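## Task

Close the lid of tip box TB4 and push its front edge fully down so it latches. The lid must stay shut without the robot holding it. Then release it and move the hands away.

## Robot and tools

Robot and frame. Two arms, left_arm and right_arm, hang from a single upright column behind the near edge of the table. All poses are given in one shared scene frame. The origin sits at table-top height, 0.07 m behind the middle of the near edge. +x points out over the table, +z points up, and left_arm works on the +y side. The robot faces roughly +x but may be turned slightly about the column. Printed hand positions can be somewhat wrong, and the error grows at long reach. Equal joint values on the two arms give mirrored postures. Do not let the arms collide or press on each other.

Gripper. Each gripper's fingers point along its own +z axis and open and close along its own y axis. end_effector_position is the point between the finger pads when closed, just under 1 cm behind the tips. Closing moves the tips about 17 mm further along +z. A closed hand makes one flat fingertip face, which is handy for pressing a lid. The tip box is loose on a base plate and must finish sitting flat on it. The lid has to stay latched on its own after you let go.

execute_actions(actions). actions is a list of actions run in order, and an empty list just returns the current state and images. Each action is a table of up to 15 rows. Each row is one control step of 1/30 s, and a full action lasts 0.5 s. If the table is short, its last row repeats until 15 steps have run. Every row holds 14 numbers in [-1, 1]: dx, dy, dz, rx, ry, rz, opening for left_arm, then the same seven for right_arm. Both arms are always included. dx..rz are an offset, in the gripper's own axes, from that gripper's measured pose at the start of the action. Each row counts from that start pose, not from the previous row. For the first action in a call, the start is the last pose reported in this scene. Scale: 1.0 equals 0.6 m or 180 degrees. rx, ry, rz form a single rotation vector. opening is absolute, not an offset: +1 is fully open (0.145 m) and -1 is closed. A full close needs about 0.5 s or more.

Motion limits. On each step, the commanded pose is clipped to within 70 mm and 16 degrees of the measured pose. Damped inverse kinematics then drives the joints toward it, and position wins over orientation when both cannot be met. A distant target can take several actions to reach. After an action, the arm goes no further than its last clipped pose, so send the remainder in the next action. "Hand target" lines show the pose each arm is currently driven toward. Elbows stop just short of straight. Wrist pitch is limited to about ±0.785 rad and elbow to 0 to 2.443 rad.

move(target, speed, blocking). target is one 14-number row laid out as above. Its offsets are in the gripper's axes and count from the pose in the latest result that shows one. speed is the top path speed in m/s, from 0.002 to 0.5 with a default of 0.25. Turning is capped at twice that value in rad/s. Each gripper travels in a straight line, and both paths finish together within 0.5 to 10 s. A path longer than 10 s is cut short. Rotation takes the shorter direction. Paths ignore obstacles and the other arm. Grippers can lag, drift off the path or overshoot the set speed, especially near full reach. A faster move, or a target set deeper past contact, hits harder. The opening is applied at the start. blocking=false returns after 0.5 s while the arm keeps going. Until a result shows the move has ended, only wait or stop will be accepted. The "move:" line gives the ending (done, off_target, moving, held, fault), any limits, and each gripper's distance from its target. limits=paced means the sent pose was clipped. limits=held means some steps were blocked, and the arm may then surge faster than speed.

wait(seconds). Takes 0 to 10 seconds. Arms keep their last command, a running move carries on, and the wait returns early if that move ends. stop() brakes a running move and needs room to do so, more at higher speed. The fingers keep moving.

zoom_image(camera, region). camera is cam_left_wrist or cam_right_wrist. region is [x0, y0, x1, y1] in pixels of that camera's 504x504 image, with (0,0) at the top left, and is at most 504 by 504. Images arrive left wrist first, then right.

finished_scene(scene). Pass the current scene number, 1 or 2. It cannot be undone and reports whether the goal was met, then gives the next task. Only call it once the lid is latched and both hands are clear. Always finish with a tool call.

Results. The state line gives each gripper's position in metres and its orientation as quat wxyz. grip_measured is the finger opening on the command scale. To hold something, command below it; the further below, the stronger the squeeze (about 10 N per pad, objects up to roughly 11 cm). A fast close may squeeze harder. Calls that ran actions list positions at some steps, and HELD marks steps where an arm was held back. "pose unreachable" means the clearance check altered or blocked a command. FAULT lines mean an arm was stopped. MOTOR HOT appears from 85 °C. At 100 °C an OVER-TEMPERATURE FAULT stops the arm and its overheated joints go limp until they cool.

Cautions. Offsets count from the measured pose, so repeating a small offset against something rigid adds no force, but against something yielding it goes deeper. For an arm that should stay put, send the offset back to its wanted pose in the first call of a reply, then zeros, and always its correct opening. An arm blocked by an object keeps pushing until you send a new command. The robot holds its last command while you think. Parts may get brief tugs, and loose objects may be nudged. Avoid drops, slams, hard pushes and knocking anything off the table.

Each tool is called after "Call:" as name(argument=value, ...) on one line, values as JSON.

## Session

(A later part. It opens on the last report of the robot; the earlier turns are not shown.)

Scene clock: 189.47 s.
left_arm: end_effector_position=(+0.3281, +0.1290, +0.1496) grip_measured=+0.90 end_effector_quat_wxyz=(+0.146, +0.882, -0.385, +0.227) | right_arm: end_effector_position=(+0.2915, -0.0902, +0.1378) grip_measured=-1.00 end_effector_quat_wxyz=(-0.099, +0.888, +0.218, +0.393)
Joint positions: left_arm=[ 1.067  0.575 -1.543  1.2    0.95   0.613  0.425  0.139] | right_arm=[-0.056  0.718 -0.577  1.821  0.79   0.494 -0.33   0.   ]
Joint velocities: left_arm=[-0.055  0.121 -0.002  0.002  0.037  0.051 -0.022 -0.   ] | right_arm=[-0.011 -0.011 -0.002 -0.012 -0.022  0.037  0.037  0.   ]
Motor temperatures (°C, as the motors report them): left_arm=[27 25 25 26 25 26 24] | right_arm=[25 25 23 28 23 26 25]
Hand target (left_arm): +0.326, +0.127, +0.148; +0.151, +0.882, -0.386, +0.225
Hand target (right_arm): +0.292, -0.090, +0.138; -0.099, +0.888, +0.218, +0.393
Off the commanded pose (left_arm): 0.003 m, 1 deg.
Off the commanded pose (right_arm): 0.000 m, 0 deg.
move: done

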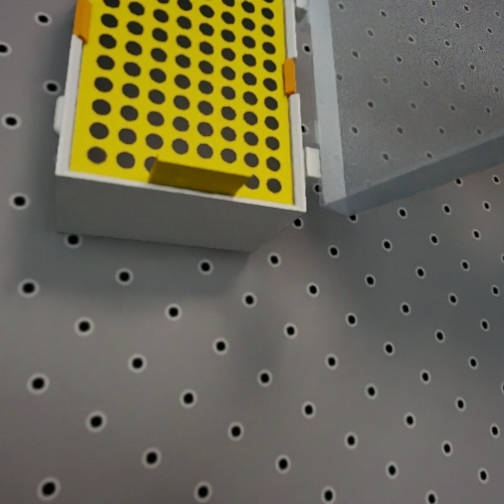

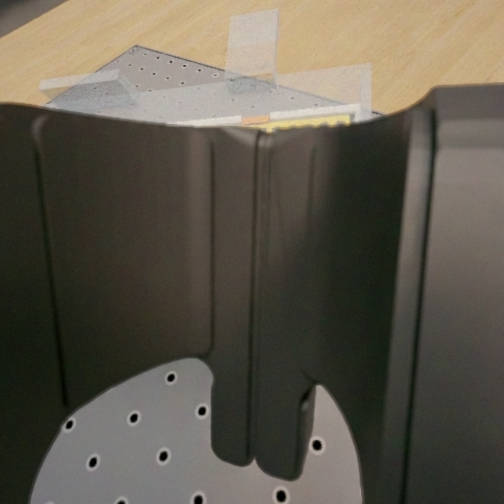

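Call:
move(target=[0,0,0.13,0,0,0.02,1,0,0,0,0,0,0,-1], speed=0.06)

Scene clock: 199.53 s.
left_arm: end_effector_position=(+0.3517, +0.0947, +0.0856) grip_measured=+1.00 end_effector_quat_wxyz=(+0.136, +0.869, -0.413, +0.235) | right_arm: end_effector_position=(+0.2915, -0.0902, +0.1378) grip_measured=-1.00 end_effector_quat_wxyz=(-0.099, +0.888, +0.218, +0.393)
Joint positions: left_arm=[ 0.962  0.238 -1.575  0.702  0.818  0.386  0.505  0.145] | right_arm=[-0.056  0.718 -0.577  1.821  0.79   0.494 -0.33   0.   ]
Joint velocities: left_arm=[ 0.055 -0.011 -0.012 -0.012 -0.095 -0.066  0.022 -0.   ] | right_arm=[-0.055 -0.011 -0.007 -0.007  0.066 -0.022 -0.022  0.   ]
Motor temperatures (°C, as the motors report them): left_arm=[27 25 25 26 25 26 24] | right_arm=[25 25 23 28 23 26 25]
Hand target (left_arm): +0.350, +0.095, +0.084; +0.137, +0.869, -0.415, +0.232
Hand target (right_arm): +0.292, -0.090, +0.138; -0.099, +0.888, +0.218, +0.393
Off the commanded pose (left_arm): 0.003 m, 1 deg.
Off the commanded pose (right_arm): 0.000 m, 0 deg.
joint sent to its limit (left arm) — the command would take joint 3 (upper arm roll) past its lower limit, so that joint was sent only as far as its limit.
move: done

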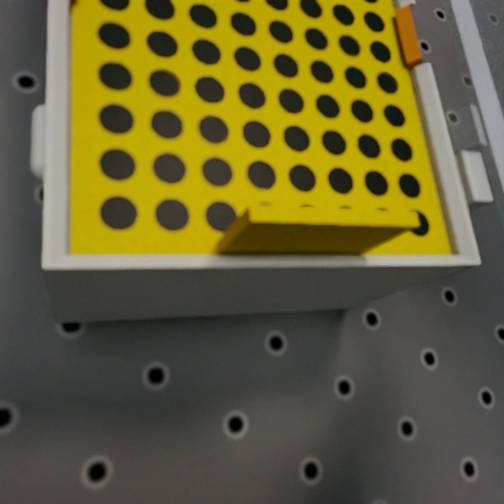

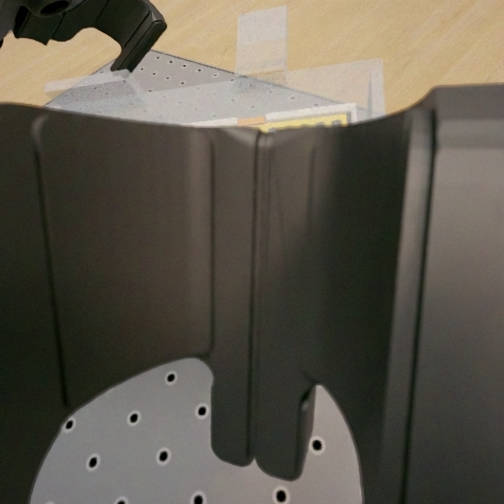

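Call:
move(target=[-0.045,0,0.07,0,0,0,1,0,0,0,0,0,0,-1], speed=0.05)

Call:
move(target=[0,0,0,0,0,0,0.0,0,0,0,0,0,0,-1])

Scene clock: 205.87 s.
left_arm: end_effector_position=(+0.3545, +0.0893, +0.0444) grip_measured=+1.00 end_effector_quat_wxyz=(+0.143, +0.866, -0.409, +0.249) | right_arm: end_effector_position=(+0.2915, -0.0902, +0.1378) grip_measured=-1.00 end_effector_quat_wxyz=(-0.099, +0.888, +0.218, +0.393)
Joint positions: left_arm=[ 0.877 -0.086 -1.575  0.042  0.772  0.069  0.689  0.145] | right_arm=[-0.056  0.718 -0.577  1.821  0.79   0.494 -0.33   0.   ]
Joint velocities: left_arm=[ 0.055 -0.055 -0.012 -0.046  0.007  0.022  0.007  0.   ] | right_arm=[-0.011 -0.121  0.017  0.002 -0.022 -0.022  0.007  0.   ]
Motor temperatures (°C, as the motors report them): left_arm=[27 25 25 26 25 26 24] | right_arm=[25 25 23 28 23 26 25]
Hand target (left_arm): +0.349, +0.094, +0.037; +0.134, +0.869, -0.415, +0.236
Hand target (right_arm): +0.292, -0.090, +0.138; -0.099, +0.888, +0.218, +0.393
Off the commanded pose (left_arm): 0.011 m, 2 deg.
Off the commanded pose (right_arm): 0.000 m, 0 deg.
joint sent to its limit (left arm) — the command would take joint 3 (upper arm roll) past its lower limit, so that joint was sent only as far as its limit.
move: off_target (left_arm)

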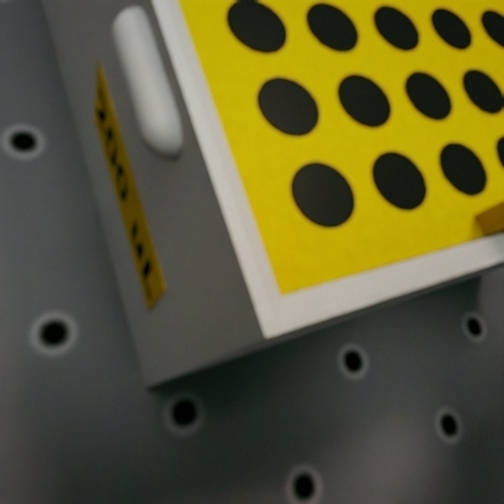

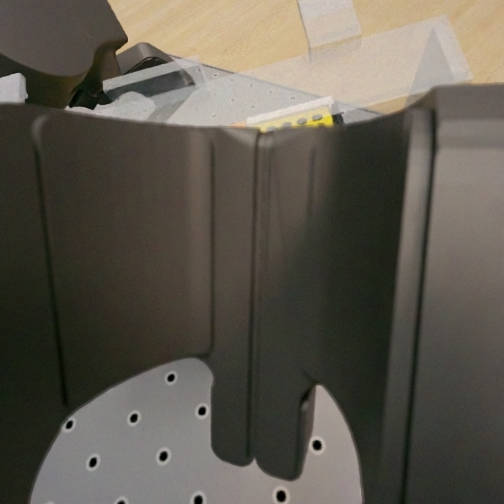

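Scene clock: 206.37 s.
left_arm: end_effector_position=(+0.3583, +0.0756, +0.0563) grip_measured=+0.02 end_effector_quat_wxyz=(+0.173, +0.855, -0.411, +0.266) | right_arm: end_effector_position=(+0.2915, -0.0902, +0.1378) grip_measured=-1.00 end_effector_quat_wxyz=(-0.099, +0.888, +0.218, +0.393)
Joint positions: left_arm=[ 0.893 -0.055 -1.574  0.125  0.811  0.068  0.702  0.077] | right_arm=[-0.056  0.718 -0.577  1.821  0.79   0.494 -0.33   0.   ]
Joint velocities: left_arm=[-0.011 -0.033  0.007  0.032 -0.081  0.007 -0.007  0.   ] | right_arm=[ 0.033  0.011 -0.012 -0.002 -0.051  0.066 -0.022 -0.   ]
Motor temperatures (°C, as the motors report them): left_arm=[27 25 25 26 25 26 24] | right_arm=[25 25 23 28 23 26 25]
Hand target (left_arm): +0.354, +0.090, +0.045; +0.145, +0.866, -0.410, +0.248
Hand target (right_arm): +0.292, -0.090, +0.138; -0.099, +0.888, +0.218, +0.393
Off the commanded pose (left_arm): 0.018 m, 4 deg.
Off the commanded pose (right_arm): 0.000 m, 0 deg.
joint sent to its limit (left arm) — the command would take joint 3 (upper arm roll) past its lower limit, so that joint was sent only as far as its limit.
move: off_target (left_arm)

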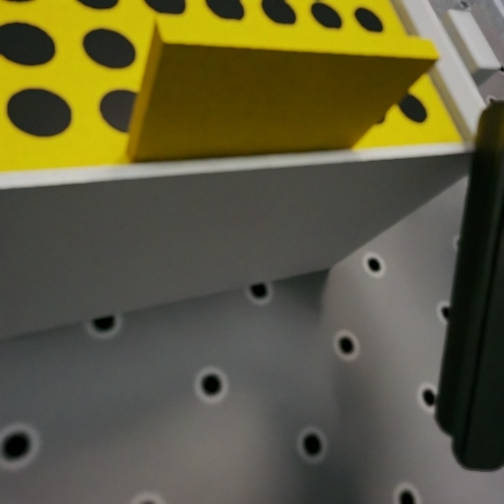

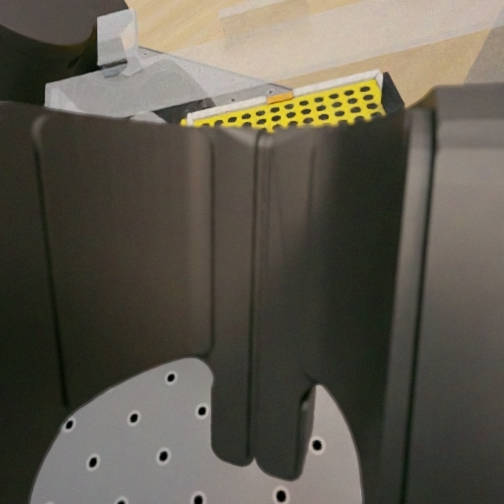

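Call:
move(target=[0,0,0,0,0,0,1,0,0,-0.04,0,0,0,-1])

Call:
move(target=[0,0,-0.17,0,0,0,1,0,0,0,0,0,0,1], speed=0.12)

Scene clock: 212.97 s.
left_arm: end_effector_position=(+0.3587, +0.0750, +0.0569) grip_measured=+1.00 end_effector_quat_wxyz=(+0.174, +0.854, -0.411, +0.267) | right_arm: end_effector_position=(+0.2757, -0.0969, +0.1538) grip_measured=-1.00 end_effector_quat_wxyz=(-0.102, +0.887, +0.219, +0.393)
Joint positions: left_arm=[ 0.894 -0.055 -1.574  0.126  0.813  0.068  0.702  0.145] | right_arm=[-0.149  0.782 -0.52   1.945  0.823  0.505 -0.36   0.   ]
Joint velocities: left_arm=[-0.011 -0.099 -0.007 -0.012  0.022 -0.007 -0.022 -0.   ] | right_arm=[ 0.011  0.033 -0.012  0.002  0.007 -0.007 -0.022 -0.   ]
Motor temperatures (°C, as the motors report them): left_arm=[27 25 25 26 26 26 24] | right_arm=[25 25 23 28 23 26 25]
Hand target (left_arm): +0.358, +0.076, +0.056; +0.173, +0.855, -0.411, +0.266
Hand target (right_arm): +0.276, -0.098, +0.154; -0.100, +0.888, +0.218, +0.392
Off the commanded pose (left_arm): 0.001 m, 0 deg.
Off the commanded pose (right_arm): 0.002 m, 0 deg.
move: done

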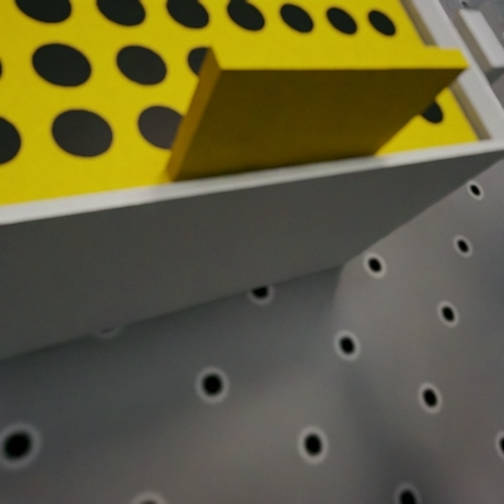

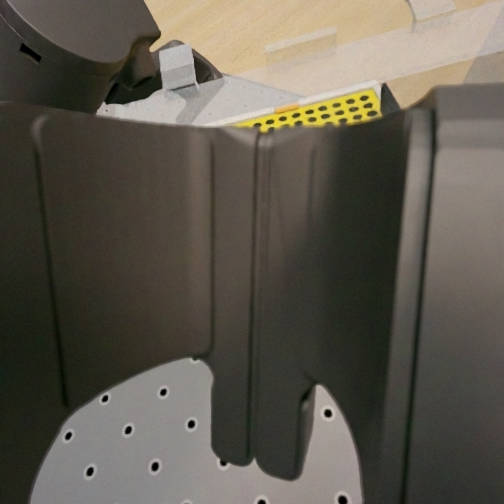

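Scene clock: 214.17 s.
left_arm: end_effector_position=(+0.3280, +0.1274, +0.1368) grip_measured=+1.00 end_effector_quat_wxyz=(+0.178, +0.854, -0.410, +0.266) | right_arm: end_effector_position=(+0.2757, -0.0969, +0.1538) grip_measured=+1.00 end_effector_quat_wxyz=(-0.102, +0.887, +0.219, +0.393)
Joint positions: left_arm=[ 1.008  0.571 -1.535  1.116  0.881  0.414  0.521  0.145] | right_arm=[-0.149  0.782 -0.52   1.945  0.823  0.505 -0.36   0.145]
Joint velocities: left_arm=[-0.055  0.011  0.002 -0.007 -0.037  0.037 -0.022  0.   ] | right_arm=[-0.099  0.011 -0.012 -0.007 -0.095  0.022 -0.037  0.   ]
Motor temperatures (°C, as the motors report them): left_arm=[27 25 25 26 26 26 24] | right_arm=[25 25 23 28 23 26 25]
Hand target (left_arm): +0.328, +0.128, +0.137; +0.177, +0.855, -0.408, +0.266
Hand target (right_arm): +0.276, -0.097, +0.154; -0.102, +0.887, +0.219, +0.393
Off the commanded pose (left_arm): 0.002 m, 1 deg.
Off the commanded pose (right_arm): 0.000 m, 0 deg.
move: done

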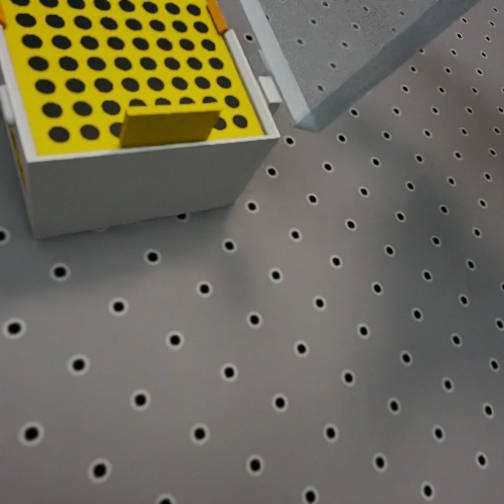

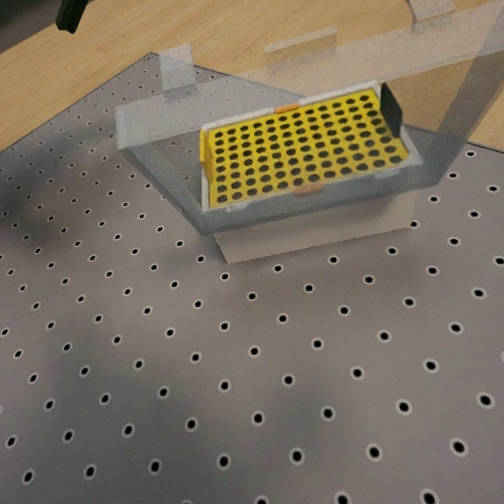

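Call:
move(target=[0.08,-0.027,0.103,0,0,0,1,0,0,0,0,0,0,1], speed=0.12)

Call:
move(target=[0,0,0,0,0,0,-1,0,0,0,0,0,0,1])

Scene clock: 239.83 s.
left_arm: end_effector_position=(+0.3848, +0.0761, +0.1153) grip_measured=+1.00 end_effector_quat_wxyz=(+0.175, +0.855, -0.408, +0.268) | right_arm: end_effector_position=(+0.2757, -0.0969, +0.1538) grip_measured=+1.00 end_effector_quat_wxyz=(-0.102, +0.887, +0.219, +0.393)
Joint positions: left_arm=[ 1.035  0.108 -1.548  0.475  0.842  0.303  0.66   0.145] | right_arm=[-0.149  0.782 -0.52   1.945  0.823  0.505 -0.36   0.145]
Joint velocities: left_arm=[ 0.011 -0.033  0.007 -0.007  0.037  0.066 -0.022 -0.   ] | right_arm=[ 0.033 -0.011  0.027 -0.017 -0.007 -0.022  0.022 -0.   ]
Motor temperatures (°C, as the motors report them): left_arm=[28 25 25 26 25 26 24] | right_arm=[25 25 23 28 23 26 25]
Hand target (left_arm): +0.385, +0.075, +0.116; +0.176, +0.853, -0.411, +0.267
Hand target (right_arm): +0.276, -0.097, +0.154; -0.102, +0.887, +0.219, +0.393
Off the commanded pose (left_arm): 0.000 m, 0 deg.
Off the commanded pose (right_arm): 0.000 m, 0 deg.
move: done

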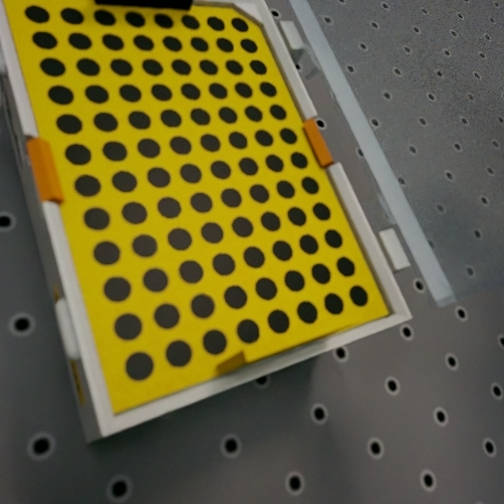

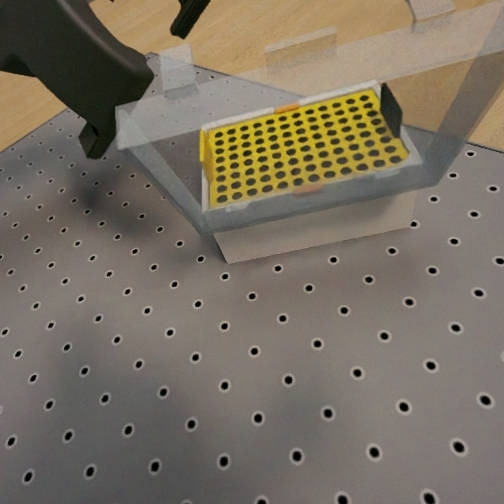

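Scene clock: 240.50 s.
left_arm: end_effector_position=(+0.3848, +0.0761, +0.1153) grip_measured=-1.00 end_effector_quat_wxyz=(+0.175, +0.855, -0.408, +0.268) | right_arm: end_effector_position=(+0.2757, -0.0969, +0.1538) grip_measured=+1.00 end_effector_quat_wxyz=(-0.102, +0.887, +0.219, +0.393)
Joint positions: left_arm=[ 1.035  0.108 -1.548  0.475  0.842  0.303  0.66   0.   ] | right_arm=[-0.149  0.782 -0.52   1.945  0.823  0.505 -0.36   0.145]
Joint velocities: left_arm=[-0.033 -0.011 -0.002 -0.007  0.007 -0.051  0.037 -0.   ] | right_arm=[ 0.011  0.033  0.002 -0.007 -0.066 -0.007 -0.051  0.   ]
Motor temperatures (°C, as the motors report them): left_arm=[28 25 25 26 25 26 24] | right_arm=[25 25 23 28 23 26 25]
Hand target (left_arm): +0.385, +0.076, +0.115; +0.175, +0.855, -0.408, +0.268
Hand target (right_arm): +0.276, -0.097, +0.154; -0.102, +0.887, +0.219, +0.393
Off the commanded pose (left_arm): 0.000 m, 0 deg.
Off the commanded pose (right_arm): 0.000 m, 0 deg.
move: done

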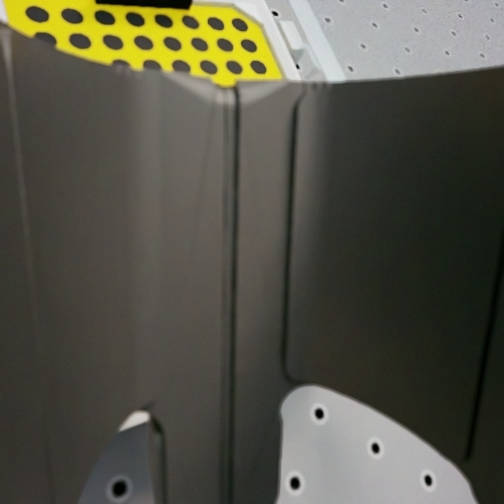

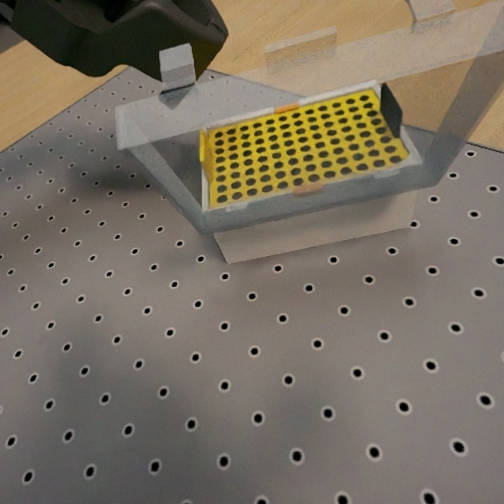

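Call:
move(target=[0.05,-0.031,0.035,0.07,0.05,0,-1,0,0,0,0,0,0,1], speed=0.1)

Scene clock: 253.63 s.
left_arm: end_effector_position=(+0.4214, +0.0575, +0.1166) grip_measured=-1.00 end_effector_quat_wxyz=(+0.112, +0.845, -0.364, +0.376) | right_arm: end_effector_position=(+0.2757, -0.0969, +0.1538) grip_measured=+1.00 end_effector_quat_wxyz=(-0.102, +0.887, +0.219, +0.393)
Joint positions: left_arm=[ 0.987 -0.024 -1.491  0.333  0.848  0.138  0.418  0.   ] | right_arm=[-0.149  0.782 -0.52   1.945  0.823  0.505 -0.36   0.145]
Joint velocities: left_arm=[-0.055 -0.011 -0.012 -0.002 -0.022 -0.081 -0.037  0.   ] | right_arm=[-0.011 -0.121  0.017 -0.012 -0.007  0.037 -0.007 -0.   ]
Motor temperatures (°C, as the motors report them): left_arm=[28 25 25 26 25 26 24] | right_arm=[25 25 23 28 23 26 25]
Hand target (left_arm): +0.421, +0.058, +0.115; +0.111, +0.846, -0.361, +0.377
Hand target (right_arm): +0.276, -0.097, +0.154; -0.102, +0.887, +0.219, +0.393
Off the commanded pose (left_arm): 0.002 m, 0 deg.
Off the commanded pose (right_arm): 0.000 m, 0 deg.
move: done

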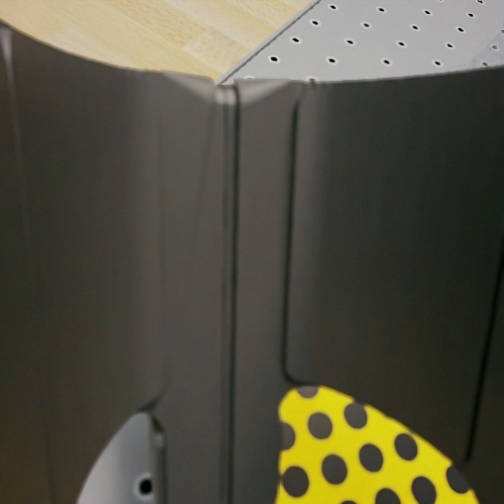

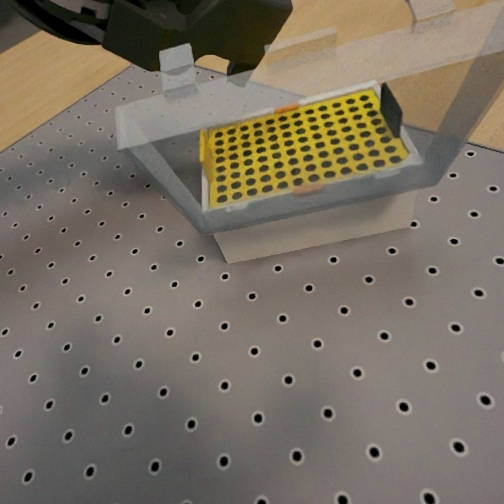

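Call:
move(target=[-0.027,0.037,0.028,0,0,0,-1,0,0,0,0,0,0,1], speed=0.05)

Scene clock: 258.43 s.
left_arm: end_effector_position=(+0.4074, +0.0418, +0.0928) grip_measured=-1.00 end_effector_quat_wxyz=(+0.115, +0.845, -0.364, +0.375) | right_arm: end_effector_position=(+0.2757, -0.0969, +0.1538) grip_measured=+1.00 end_effector_quat_wxyz=(-0.102, +0.887, +0.219, +0.393)
Joint positions: left_arm=[ 0.923 -0.099 -1.492  0.239  0.831  0.073  0.396  0.   ] | right_arm=[-0.149  0.782 -0.52   1.945  0.823  0.505 -0.36   0.145]
Joint velocities: left_arm=[ 0.055 -0.077 -0.002 -0.002 -0.007 -0.037 -0.066 -0.   ] | right_arm=[-0.011  0.011  0.002  0.007  0.007  0.037 -0.022 -0.   ]
Motor temperatures (°C, as the motors report them): left_arm=[28 25 25 26 25 26 24] | right_arm=[25 25 23 28 23 26 25]
Hand target (left_arm): +0.407, +0.043, +0.092; +0.112, +0.845, -0.364, +0.376
Hand target (right_arm): +0.276, -0.097, +0.154; -0.102, +0.887, +0.219, +0.393
Off the commanded pose (left_arm): 0.002 m, 0 deg.
Off the commanded pose (right_arm): 0.000 m, 0 deg.
move: done

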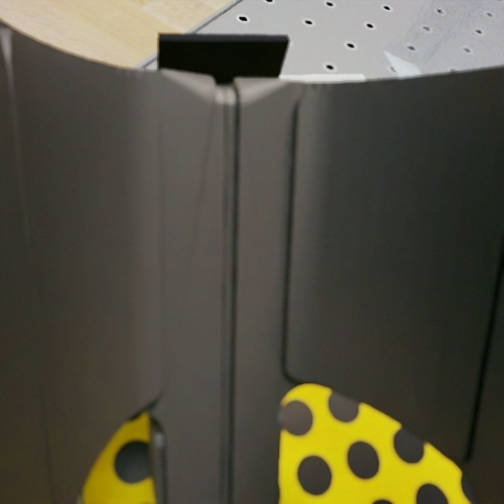

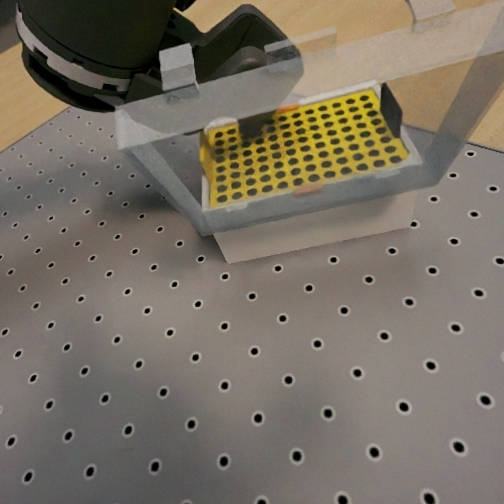

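Call:
move(target=[-0.03,0.003,0.029,0,0,0,-1,0,0,0,0,0,0,1], speed=0.03)

Scene clock: 262.93 s.
left_arm: end_effector_position=(+0.4150, +0.0386, +0.0904) grip_measured=-1.00 end_effector_quat_wxyz=(+0.086, +0.834, -0.349, +0.420) | right_arm: end_effector_position=(+0.2757, -0.0969, +0.1538) grip_measured=+1.00 end_effector_quat_wxyz=(-0.102, +0.887, +0.219, +0.393)
Joint positions: left_arm=[ 0.897 -0.168 -1.557  0.131  0.896 -0.051  0.311  0.   ] | right_arm=[-0.149  0.782 -0.52   1.945  0.823  0.505 -0.36   0.145]
Joint velocities: left_arm=[ 0.011  0.011 -0.051 -0.002  0.051 -0.037  0.022  0.   ] | right_arm=[ 0.077  0.055 -0.022 -0.002 -0.037 -0.037 -0.007 -0.   ]
Motor temperatures (°C, as the motors report them): left_arm=[28 25 25 26 25 26 24] | right_arm=[25 25 23 28 23 26 25]
Hand target (left_arm): +0.402, +0.044, +0.073; +0.079, +0.849, -0.349, +0.389
Hand target (right_arm): +0.276, -0.097, +0.154; -0.102, +0.887, +0.219, +0.393
Off the commanded pose (left_arm): 0.024 m, 6 deg.
Off the commanded pose (right_arm): 0.000 m, 0 deg.
joint sent to its limit (left arm) — the command would take joint 2 (shoulder roll) past its lower limit, so that joint was sent only as far as its limit.
move: off_target (left_arm)

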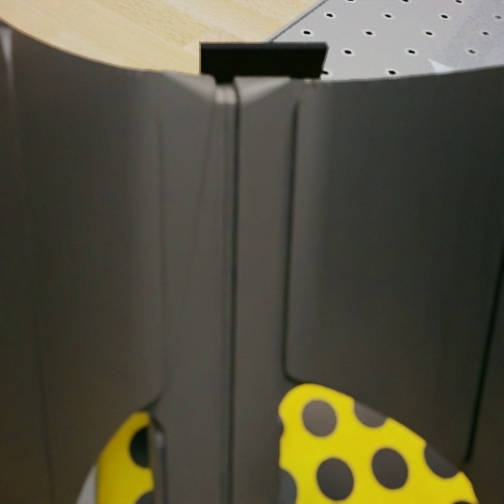

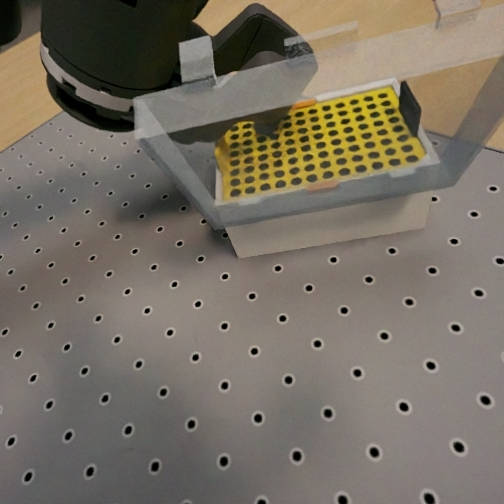

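Call:
move(target=[-0.01,0,0.01,0,0,0,-1,0,0,0,0,0,0,-1])

Call:
move(target=[-0.01,0,0.01,0,0,0,-1,0.052,-0.02,0.095,0,0,0,-1], speed=0.04)

Call:
move(target=[0,0,0,0,0,0,-1,0,0,0,0,0,0,1])

Scene clock: 269.13 s.
left_arm: end_effector_position=(+0.4181, +0.0377, +0.0923) grip_measured=-1.00 end_effector_quat_wxyz=(+0.074, +0.830, -0.342, +0.435) | right_arm: end_effector_position=(+0.2757, -0.0969, +0.1538) grip_measured=-1.00 end_effector_quat_wxyz=(-0.102, +0.887, +0.219, +0.393)
Joint positions: left_arm=[ 0.891 -0.168 -1.563  0.145  0.901 -0.069  0.26   0.   ] | right_arm=[-0.149  0.782 -0.52   1.945  0.823  0.505 -0.36   0.   ]
Joint velocities: left_arm=[-0.055 -0.033 -0.002 -0.007 -0.037 -0.081 -0.022  0.   ] | right_arm=[-0.055 -0.011  0.017  0.002 -0.022  0.095  0.007 -0.   ]
Motor temperatures (°C, as the motors report them): left_arm=[28 25 25 26 25 26 24] | right_arm=[25 25 23 28 23 26 25]
Hand target (left_arm): +0.413, +0.040, +0.085; +0.070, +0.836, -0.341, +0.424
Hand target (right_arm): +0.276, -0.097, +0.154; -0.102, +0.887, +0.219, +0.393
Off the commanded pose (left_arm): 0.010 m, 2 deg.
Off the commanded pose (right_arm): 0.000 m, 0 deg.
joint sent to its limit (left arm) — the command would take joint 2 (shoulder roll) past its lower limit, so that joint was sent only as far as its limit.
move: off_target (left_arm)

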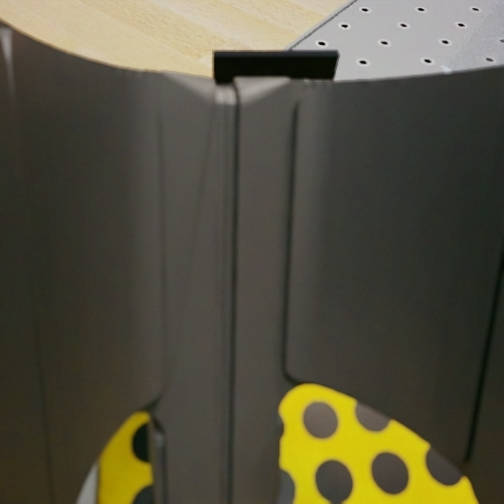

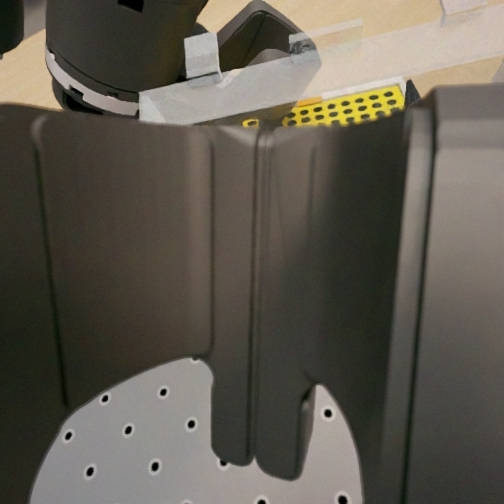

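Scene clock: 271.03 s.
left_arm: end_effector_position=(+0.4206, +0.0387, +0.0931) grip_measured=-1.00 end_effector_quat_wxyz=(+0.061, +0.829, -0.333, +0.446) | right_arm: end_effector_position=(+0.3299, -0.0581, +0.1438) grip_measured=-1.00 end_effector_quat_wxyz=(-0.101, +0.884, +0.215, +0.402)
Joint positions: left_arm=[ 0.884 -0.168 -1.565  0.157  0.902 -0.078  0.21   0.   ] | right_arm=[ 0.159  0.586 -0.662  1.68   0.799  0.559 -0.356  0.   ]
Joint velocities: left_arm=[-0.033 -0.055 -0.012 -0.002 -0.037 -0.037  0.007  0.   ] | right_arm=[ 0.033  0.033 -0.012  0.007 -0.051  0.007  0.066 -0.   ]
Motor temperatures (°C, as the motors report them): left_arm=[28 25 25 26 25 26 24] | right_arm=[25 25 23 28 23 26 25]
Hand target (left_arm): +0.416, +0.039, +0.087; +0.060, +0.833, -0.335, +0.437
Hand target (right_arm): +0.327, -0.058, +0.139; -0.101, +0.887, +0.218, +0.394
Off the commanded pose (left_arm): 0.009 m, 2 deg.
Off the commanded pose (right_arm): 0.007 m, 1 deg.
joint sent to its limit (left arm) — the command would take joint 2 (shoulder roll) past its lower limit, so that joint was sent only as far as its limit.
move: off_target (left_arm, right_arm)

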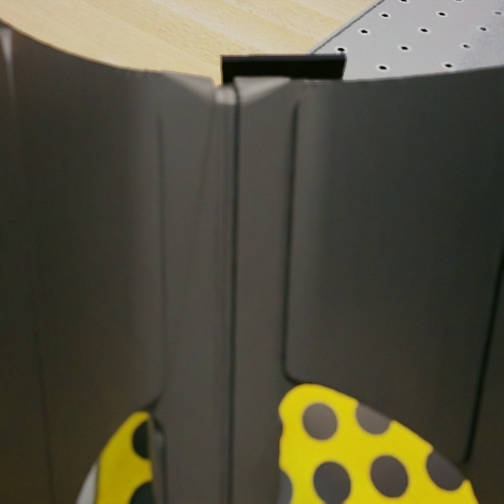

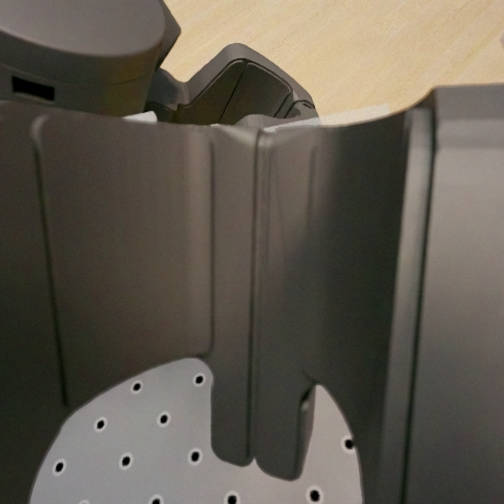

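Scene clock: 271.70 s.
left_arm: end_effector_position=(+0.4212, +0.0390, +0.0938) grip_measured=-1.00 end_effector_quat_wxyz=(+0.060, +0.828, -0.333, +0.447) | right_arm: end_effector_position=(+0.3306, -0.0583, +0.1445) grip_measured=+1.00 end_effector_quat_wxyz=(-0.101, +0.884, +0.214, +0.404)
Joint positions: left_arm=[ 0.885 -0.167 -1.565  0.157  0.902 -0.08   0.209  0.   ] | right_arm=[ 0.161  0.587 -0.662  1.68   0.798  0.556 -0.356  0.145]
Joint velocities: left_arm=[ 0.077 -0.055 -0.007  0.012 -0.051 -0.007 -0.022 -0.   ] | right_arm=[-0.011  0.011  0.002 -0.007 -0.007  0.037 -0.051  0.   ]
Motor temperatures (°C, as the motors report them): left_arm=[28 25 25 26 25 26 24] | right_arm=[25 25 23 28 23 26 25]
Hand target (left_arm): +0.421, +0.039, +0.093; +0.061, +0.829, -0.333, +0.446
Hand target (right_arm): +0.330, -0.058, +0.144; -0.101, +0.884, +0.215, +0.402
Off the commanded pose (left_arm): 0.001 m, 0 deg.
Off the commanded pose (right_arm): 0.001 m, 0 deg.
joint sent to its limit (left arm) — the command would take joint 2 (shoulder roll) past its lower limit, so that joint was sent only as far as its limit.
move: done

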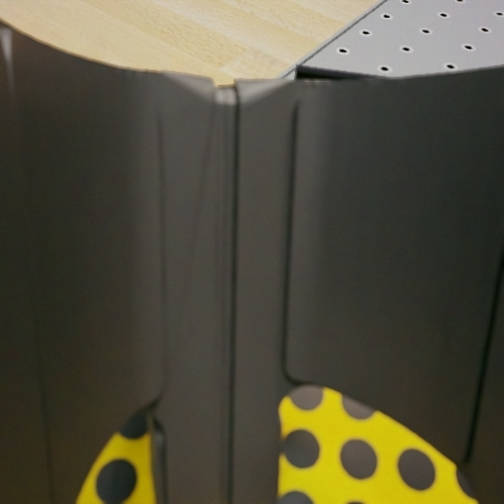

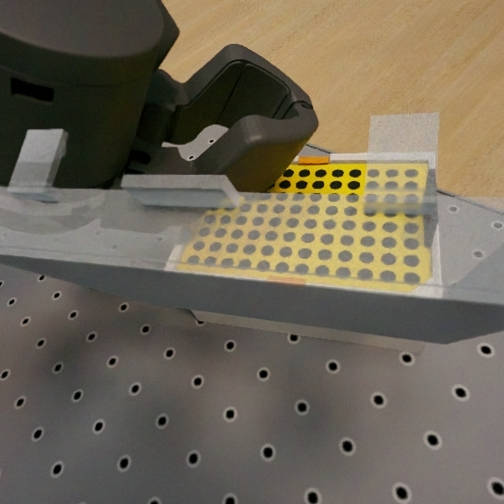

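Call:
move(target=[0.02,0,-0.03,0,0,0,-1,0,0,-0.1,0,0,0,1], speed=0.1)

Call:
move(target=[-0.03,-0.048,-0.08,-0.127,-0.005,0.021,-1,0,0,0,0,0,0,1], speed=0.15)

Scene clock: 282.83 s.
left_arm: end_effector_position=(+0.4122, +0.0389, +0.1119) grip_measured=-1.00 end_effector_quat_wxyz=(+0.063, +0.828, -0.335, +0.445) | right_arm: end_effector_position=(+0.2899, -0.0770, +0.1842) grip_measured=+1.00 end_effector_quat_wxyz=(-0.105, +0.882, +0.216, +0.405)
Joint positions: left_arm=[ 0.906  0.044 -1.562  0.593  0.91   0.077  0.054  0.   ] | right_arm=[-0.043  0.728 -0.525  2.014  0.885  0.638 -0.453  0.145]
Joint velocities: left_arm=[-0.011 -0.033  0.002  0.002 -0.007  0.007 -0.051 -0.   ] | right_arm=[ 0.055  0.011  0.007 -0.007  0.051 -0.051 -0.022  0.   ]
Motor temperatures (°C, as the motors report them): left_arm=[28 25 25 26 25 26 24] | right_arm=[25 25 23 28 23 26 25]
Hand target (left_arm): +0.413, +0.040, +0.113; +0.061, +0.829, -0.332, +0.446
Hand target (right_arm): +0.290, -0.078, +0.184; -0.102, +0.884, +0.214, +0.404
Off the commanded pose (left_arm): 0.003 m, 1 deg.
Off the commanded pose (right_arm): 0.002 m, 0 deg.
move: done

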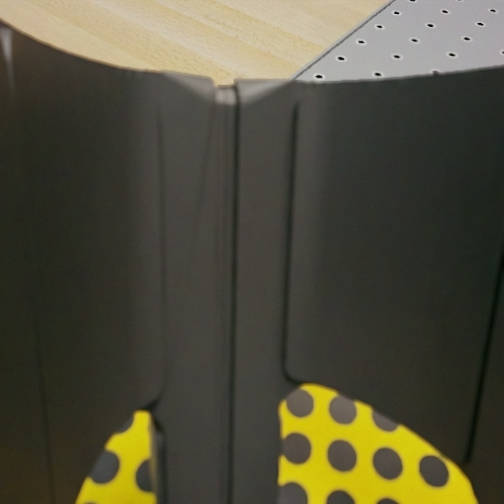

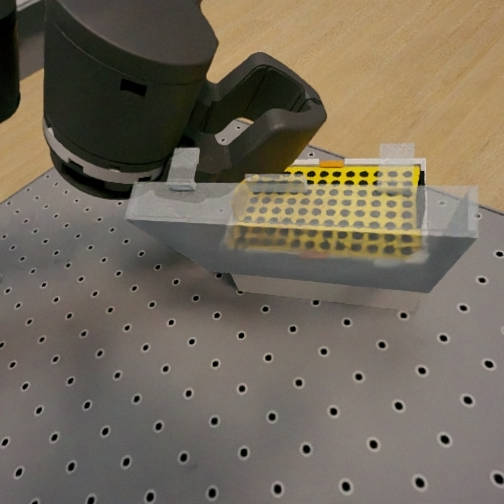

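Scene clock: 284.57 s.
left_arm: end_effector_position=(+0.3920, +0.0900, +0.1321) grip_measured=-1.00 end_effector_quat_wxyz=(+0.207, +0.792, -0.441, +0.367) | right_arm: end_effector_position=(+0.2899, -0.0770, +0.1842) grip_measured=+1.00 end_effector_quat_wxyz=(-0.105, +0.882, +0.216, +0.405)
Joint positions: left_arm=[ 1.025  0.191 -1.575  0.469  0.898 -0.021  0.724  0.   ] | right_arm=[-0.043  0.728 -0.525  2.014  0.885  0.638 -0.453  0.145]
Joint velocities: left_arm=[ 0.011  0.077 -0.002 -0.012  0.037 -0.007  0.037 -0.   ] | right_arm=[ 0.055  0.099 -0.017 -0.002 -0.022 -0.007 -0.037 -0.   ]
Motor temperatures (°C, as the motors report them): left_arm=[28 25 25 26 25 26 24] | right_arm=[25 25 23 28 23 26 25]
Hand target (left_arm): +0.391, +0.089, +0.132; +0.209, +0.790, -0.444, +0.366
Hand target (right_arm): +0.290, -0.077, +0.184; -0.105, +0.882, +0.216, +0.405
Off the commanded pose (left_arm): 0.002 m, 0 deg.
Off the commanded pose (right_arm): 0.000 m, 0 deg.
move: done

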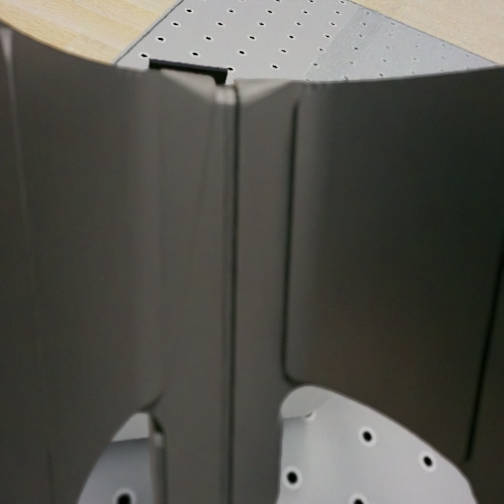

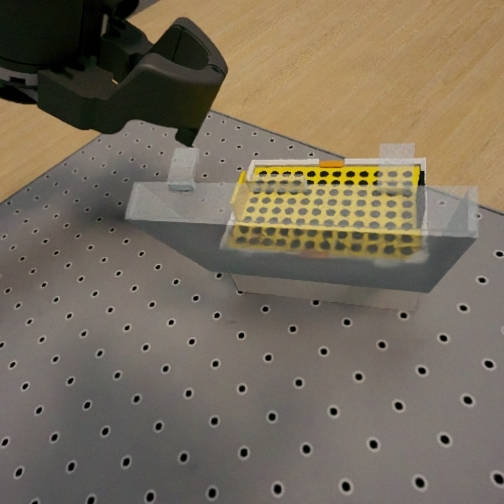

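Call:
move(target=[0.005,0.006,0.063,0,0,0,-1,0,0,0,0,0,0,1], speed=0.08)

Call:
move(target=[0,0,0,0,0,0,-0.3,0,0,0,0,0,0,1])

Scene clock: 295.00 s.
left_arm: end_effector_position=(+0.4036, +0.0607, +0.1124) grip_measured=-1.00 end_effector_quat_wxyz=(+0.184, +0.798, -0.433, +0.376) | right_arm: end_effector_position=(+0.2899, -0.0770, +0.1842) grip_measured=+1.00 end_effector_quat_wxyz=(-0.105, +0.882, +0.216, +0.405)
Joint positions: left_arm=[ 0.985 -0.11  -1.576  0.021  0.892 -0.138  0.761  0.   ] | right_arm=[-0.043  0.728 -0.525  2.014  0.885  0.638 -0.453  0.145]
Joint velocities: left_arm=[-0.055 -0.033 -0.007 -0.027 -0.007  0.007 -0.007 -0.   ] | right_arm=[-0.099 -0.011 -0.007 -0.002 -0.051 -0.095  0.037 -0.   ]
Motor temperatures (°C, as the motors report them): left_arm=[29 25 25 26 25 26 24] | right_arm=[25 25 23 28 23 26 25]
Hand target (left_arm): +0.404, +0.062, +0.111; +0.181, +0.799, -0.433, +0.376
Hand target (right_arm): +0.290, -0.077, +0.184; -0.105, +0.882, +0.216, +0.405
Off the commanded pose (left_arm): 0.003 m, 3 deg.
Off the commanded pose (right_arm): 0.000 m, 0 deg.
elbow stopped short (left arm): the move would have taken joint 4 (elbow) straighter than the controller allows; a more bent joint 4 avoids this.
move: off_target (left_arm)

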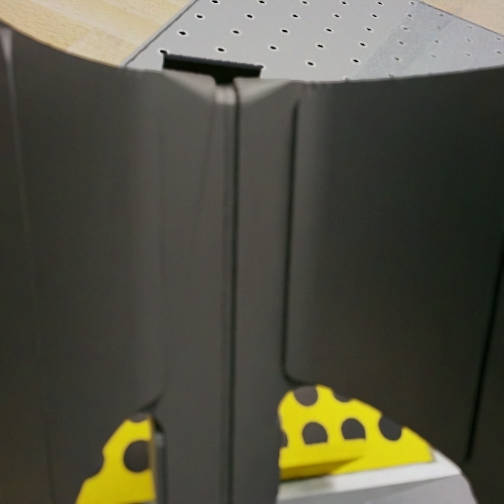

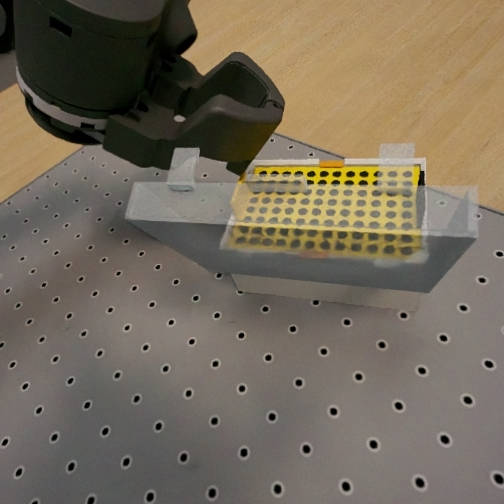

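Scene clock: 295.50 s.
left_arm: end_effector_position=(+0.4036, +0.0607, +0.1124) grip_measured=-0.30 end_effector_quat_wxyz=(+0.184, +0.798, -0.433, +0.376) | right_arm: end_effector_position=(+0.2899, -0.0770, +0.1842) grip_measured=+1.00 end_effector_quat_wxyz=(-0.105, +0.882, +0.216, +0.405)
Joint positions: left_arm=[ 0.985 -0.11  -1.576  0.021  0.892 -0.138  0.761  0.053] | right_arm=[-0.043  0.728 -0.525  2.014  0.885  0.638 -0.453  0.145]
Joint velocities: left_arm=[ 0.055 -0.011 -0.002 -0.027 -0.022 -0.066  0.051 -0.   ] | right_arm=[-0.033  0.121  0.007  0.007  0.007  0.007 -0.007  0.   ]
Motor temperatures (°C, as the motors report them): left_arm=[29 25 25 26 25 26 24] | right_arm=[25 25 23 28 23 26 25]
Hand target (left_arm): +0.404, +0.061, +0.112; +0.184, +0.798, -0.433, +0.376
Hand target (right_arm): +0.290, -0.077, +0.184; -0.105, +0.882, +0.216, +0.405
Off the commanded pose (left_arm): 0.000 m, 0 deg.
Off the commanded pose (right_arm): 0.000 m, 0 deg.
move: done

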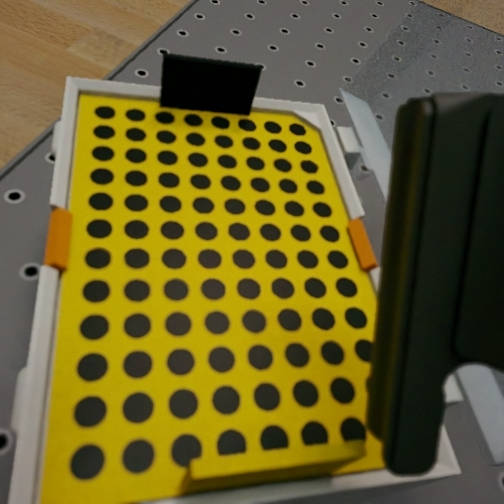

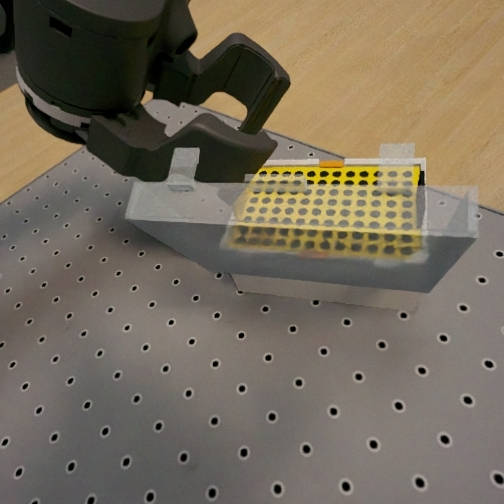

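Call:
move(target=[0.035,0.015,0.015,0.11,-0.03,-0.02,-1,0,0,0,0,0,0,1], speed=0.1)

Call:
move(target=[-0.02,0,0.022,0,0,0,-1,0,0,0,0,0,0,1], speed=0.04)

Scene clock: 310.07 s.
left_arm: end_effector_position=(+0.4074, +0.0375, +0.1224) grip_measured=-1.00 end_effector_quat_wxyz=(+0.039, +0.847, -0.346, +0.401) | right_arm: end_effector_position=(+0.2899, -0.0770, +0.1842) grip_measured=+1.00 end_effector_quat_wxyz=(-0.105, +0.882, +0.216, +0.405)
Joint positions: left_arm=[ 0.952  0.08  -1.559  0.737  0.92   0.283 -0.009  0.   ] | right_arm=[-0.043  0.728 -0.525  2.014  0.885  0.638 -0.453  0.145]
Joint velocities: left_arm=[-0.011  0.033  0.002  0.012  0.022  0.022 -0.037 -0.   ] | right_arm=[ 0.011 -0.011  0.017  0.032 -0.022 -0.051 -0.007 -0.   ]
Motor temperatures (°C, as the motors report them): left_arm=[29 25 25 26 25 26 24] | right_arm=[25 25 23 28 23 26 25]
Hand target (left_arm): +0.407, +0.038, +0.121; +0.037, +0.849, -0.343, +0.400
Hand target (right_arm): +0.290, -0.077, +0.184; -0.105, +0.882, +0.216, +0.405
Off the commanded pose (left_arm): 0.001 m, 0 deg.
Off the commanded pose (right_arm): 0.000 m, 0 deg.
move: done

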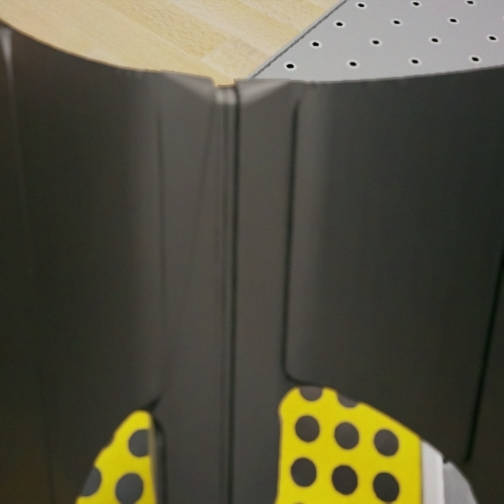

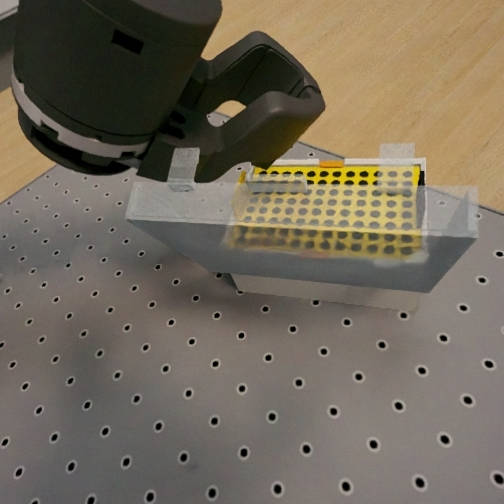

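Scene clock: 310.77 s.
left_arm: end_effector_position=(+0.4125, +0.0409, +0.1073) grip_measured=-1.00 end_effector_quat_wxyz=(+0.036, +0.847, -0.344, +0.403) | right_arm: end_effector_position=(+0.2899, -0.0770, +0.1842) grip_measured=+1.00 end_effector_quat_wxyz=(-0.105, +0.882, +0.216, +0.405)
Joint positions: left_arm=[ 0.931  0.009 -1.572  0.569  0.905  0.201  0.045  0.   ] | right_arm=[-0.043  0.728 -0.525  2.014  0.885  0.638 -0.453  0.145]
Joint velocities: left_arm=[-0.055  0.011  0.002 -0.002 -0.095  0.022 -0.007 -0.   ] | right_arm=[-0.077 -0.011 -0.002 -0.007 -0.081  0.037  0.051 -0.   ]
Motor temperatures (°C, as the motors report them): left_arm=[29 25 25 26 25 26 24] | right_arm=[25 25 23 28 23 26 25]
Hand target (left_arm): +0.411, +0.040, +0.105; +0.038, +0.847, -0.347, +0.402
Hand target (right_arm): +0.290, -0.077, +0.184; -0.105, +0.882, +0.216, +0.405
Off the commanded pose (left_arm): 0.003 m, 1 deg.
Off the commanded pose (right_arm): 0.000 m, 0 deg.
move: done

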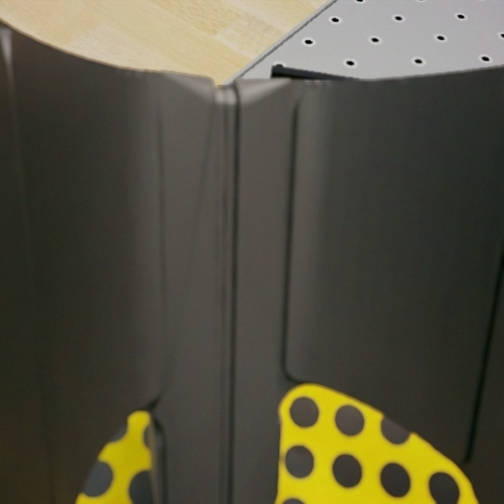

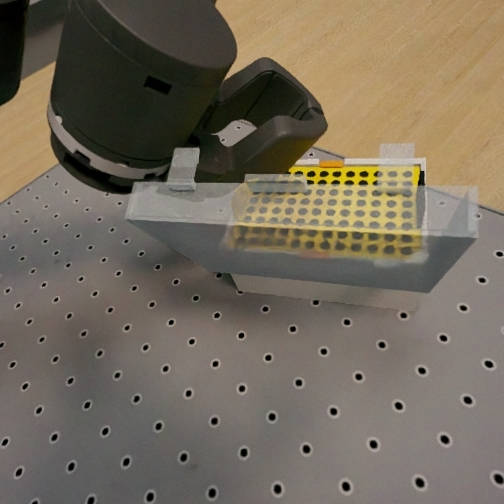

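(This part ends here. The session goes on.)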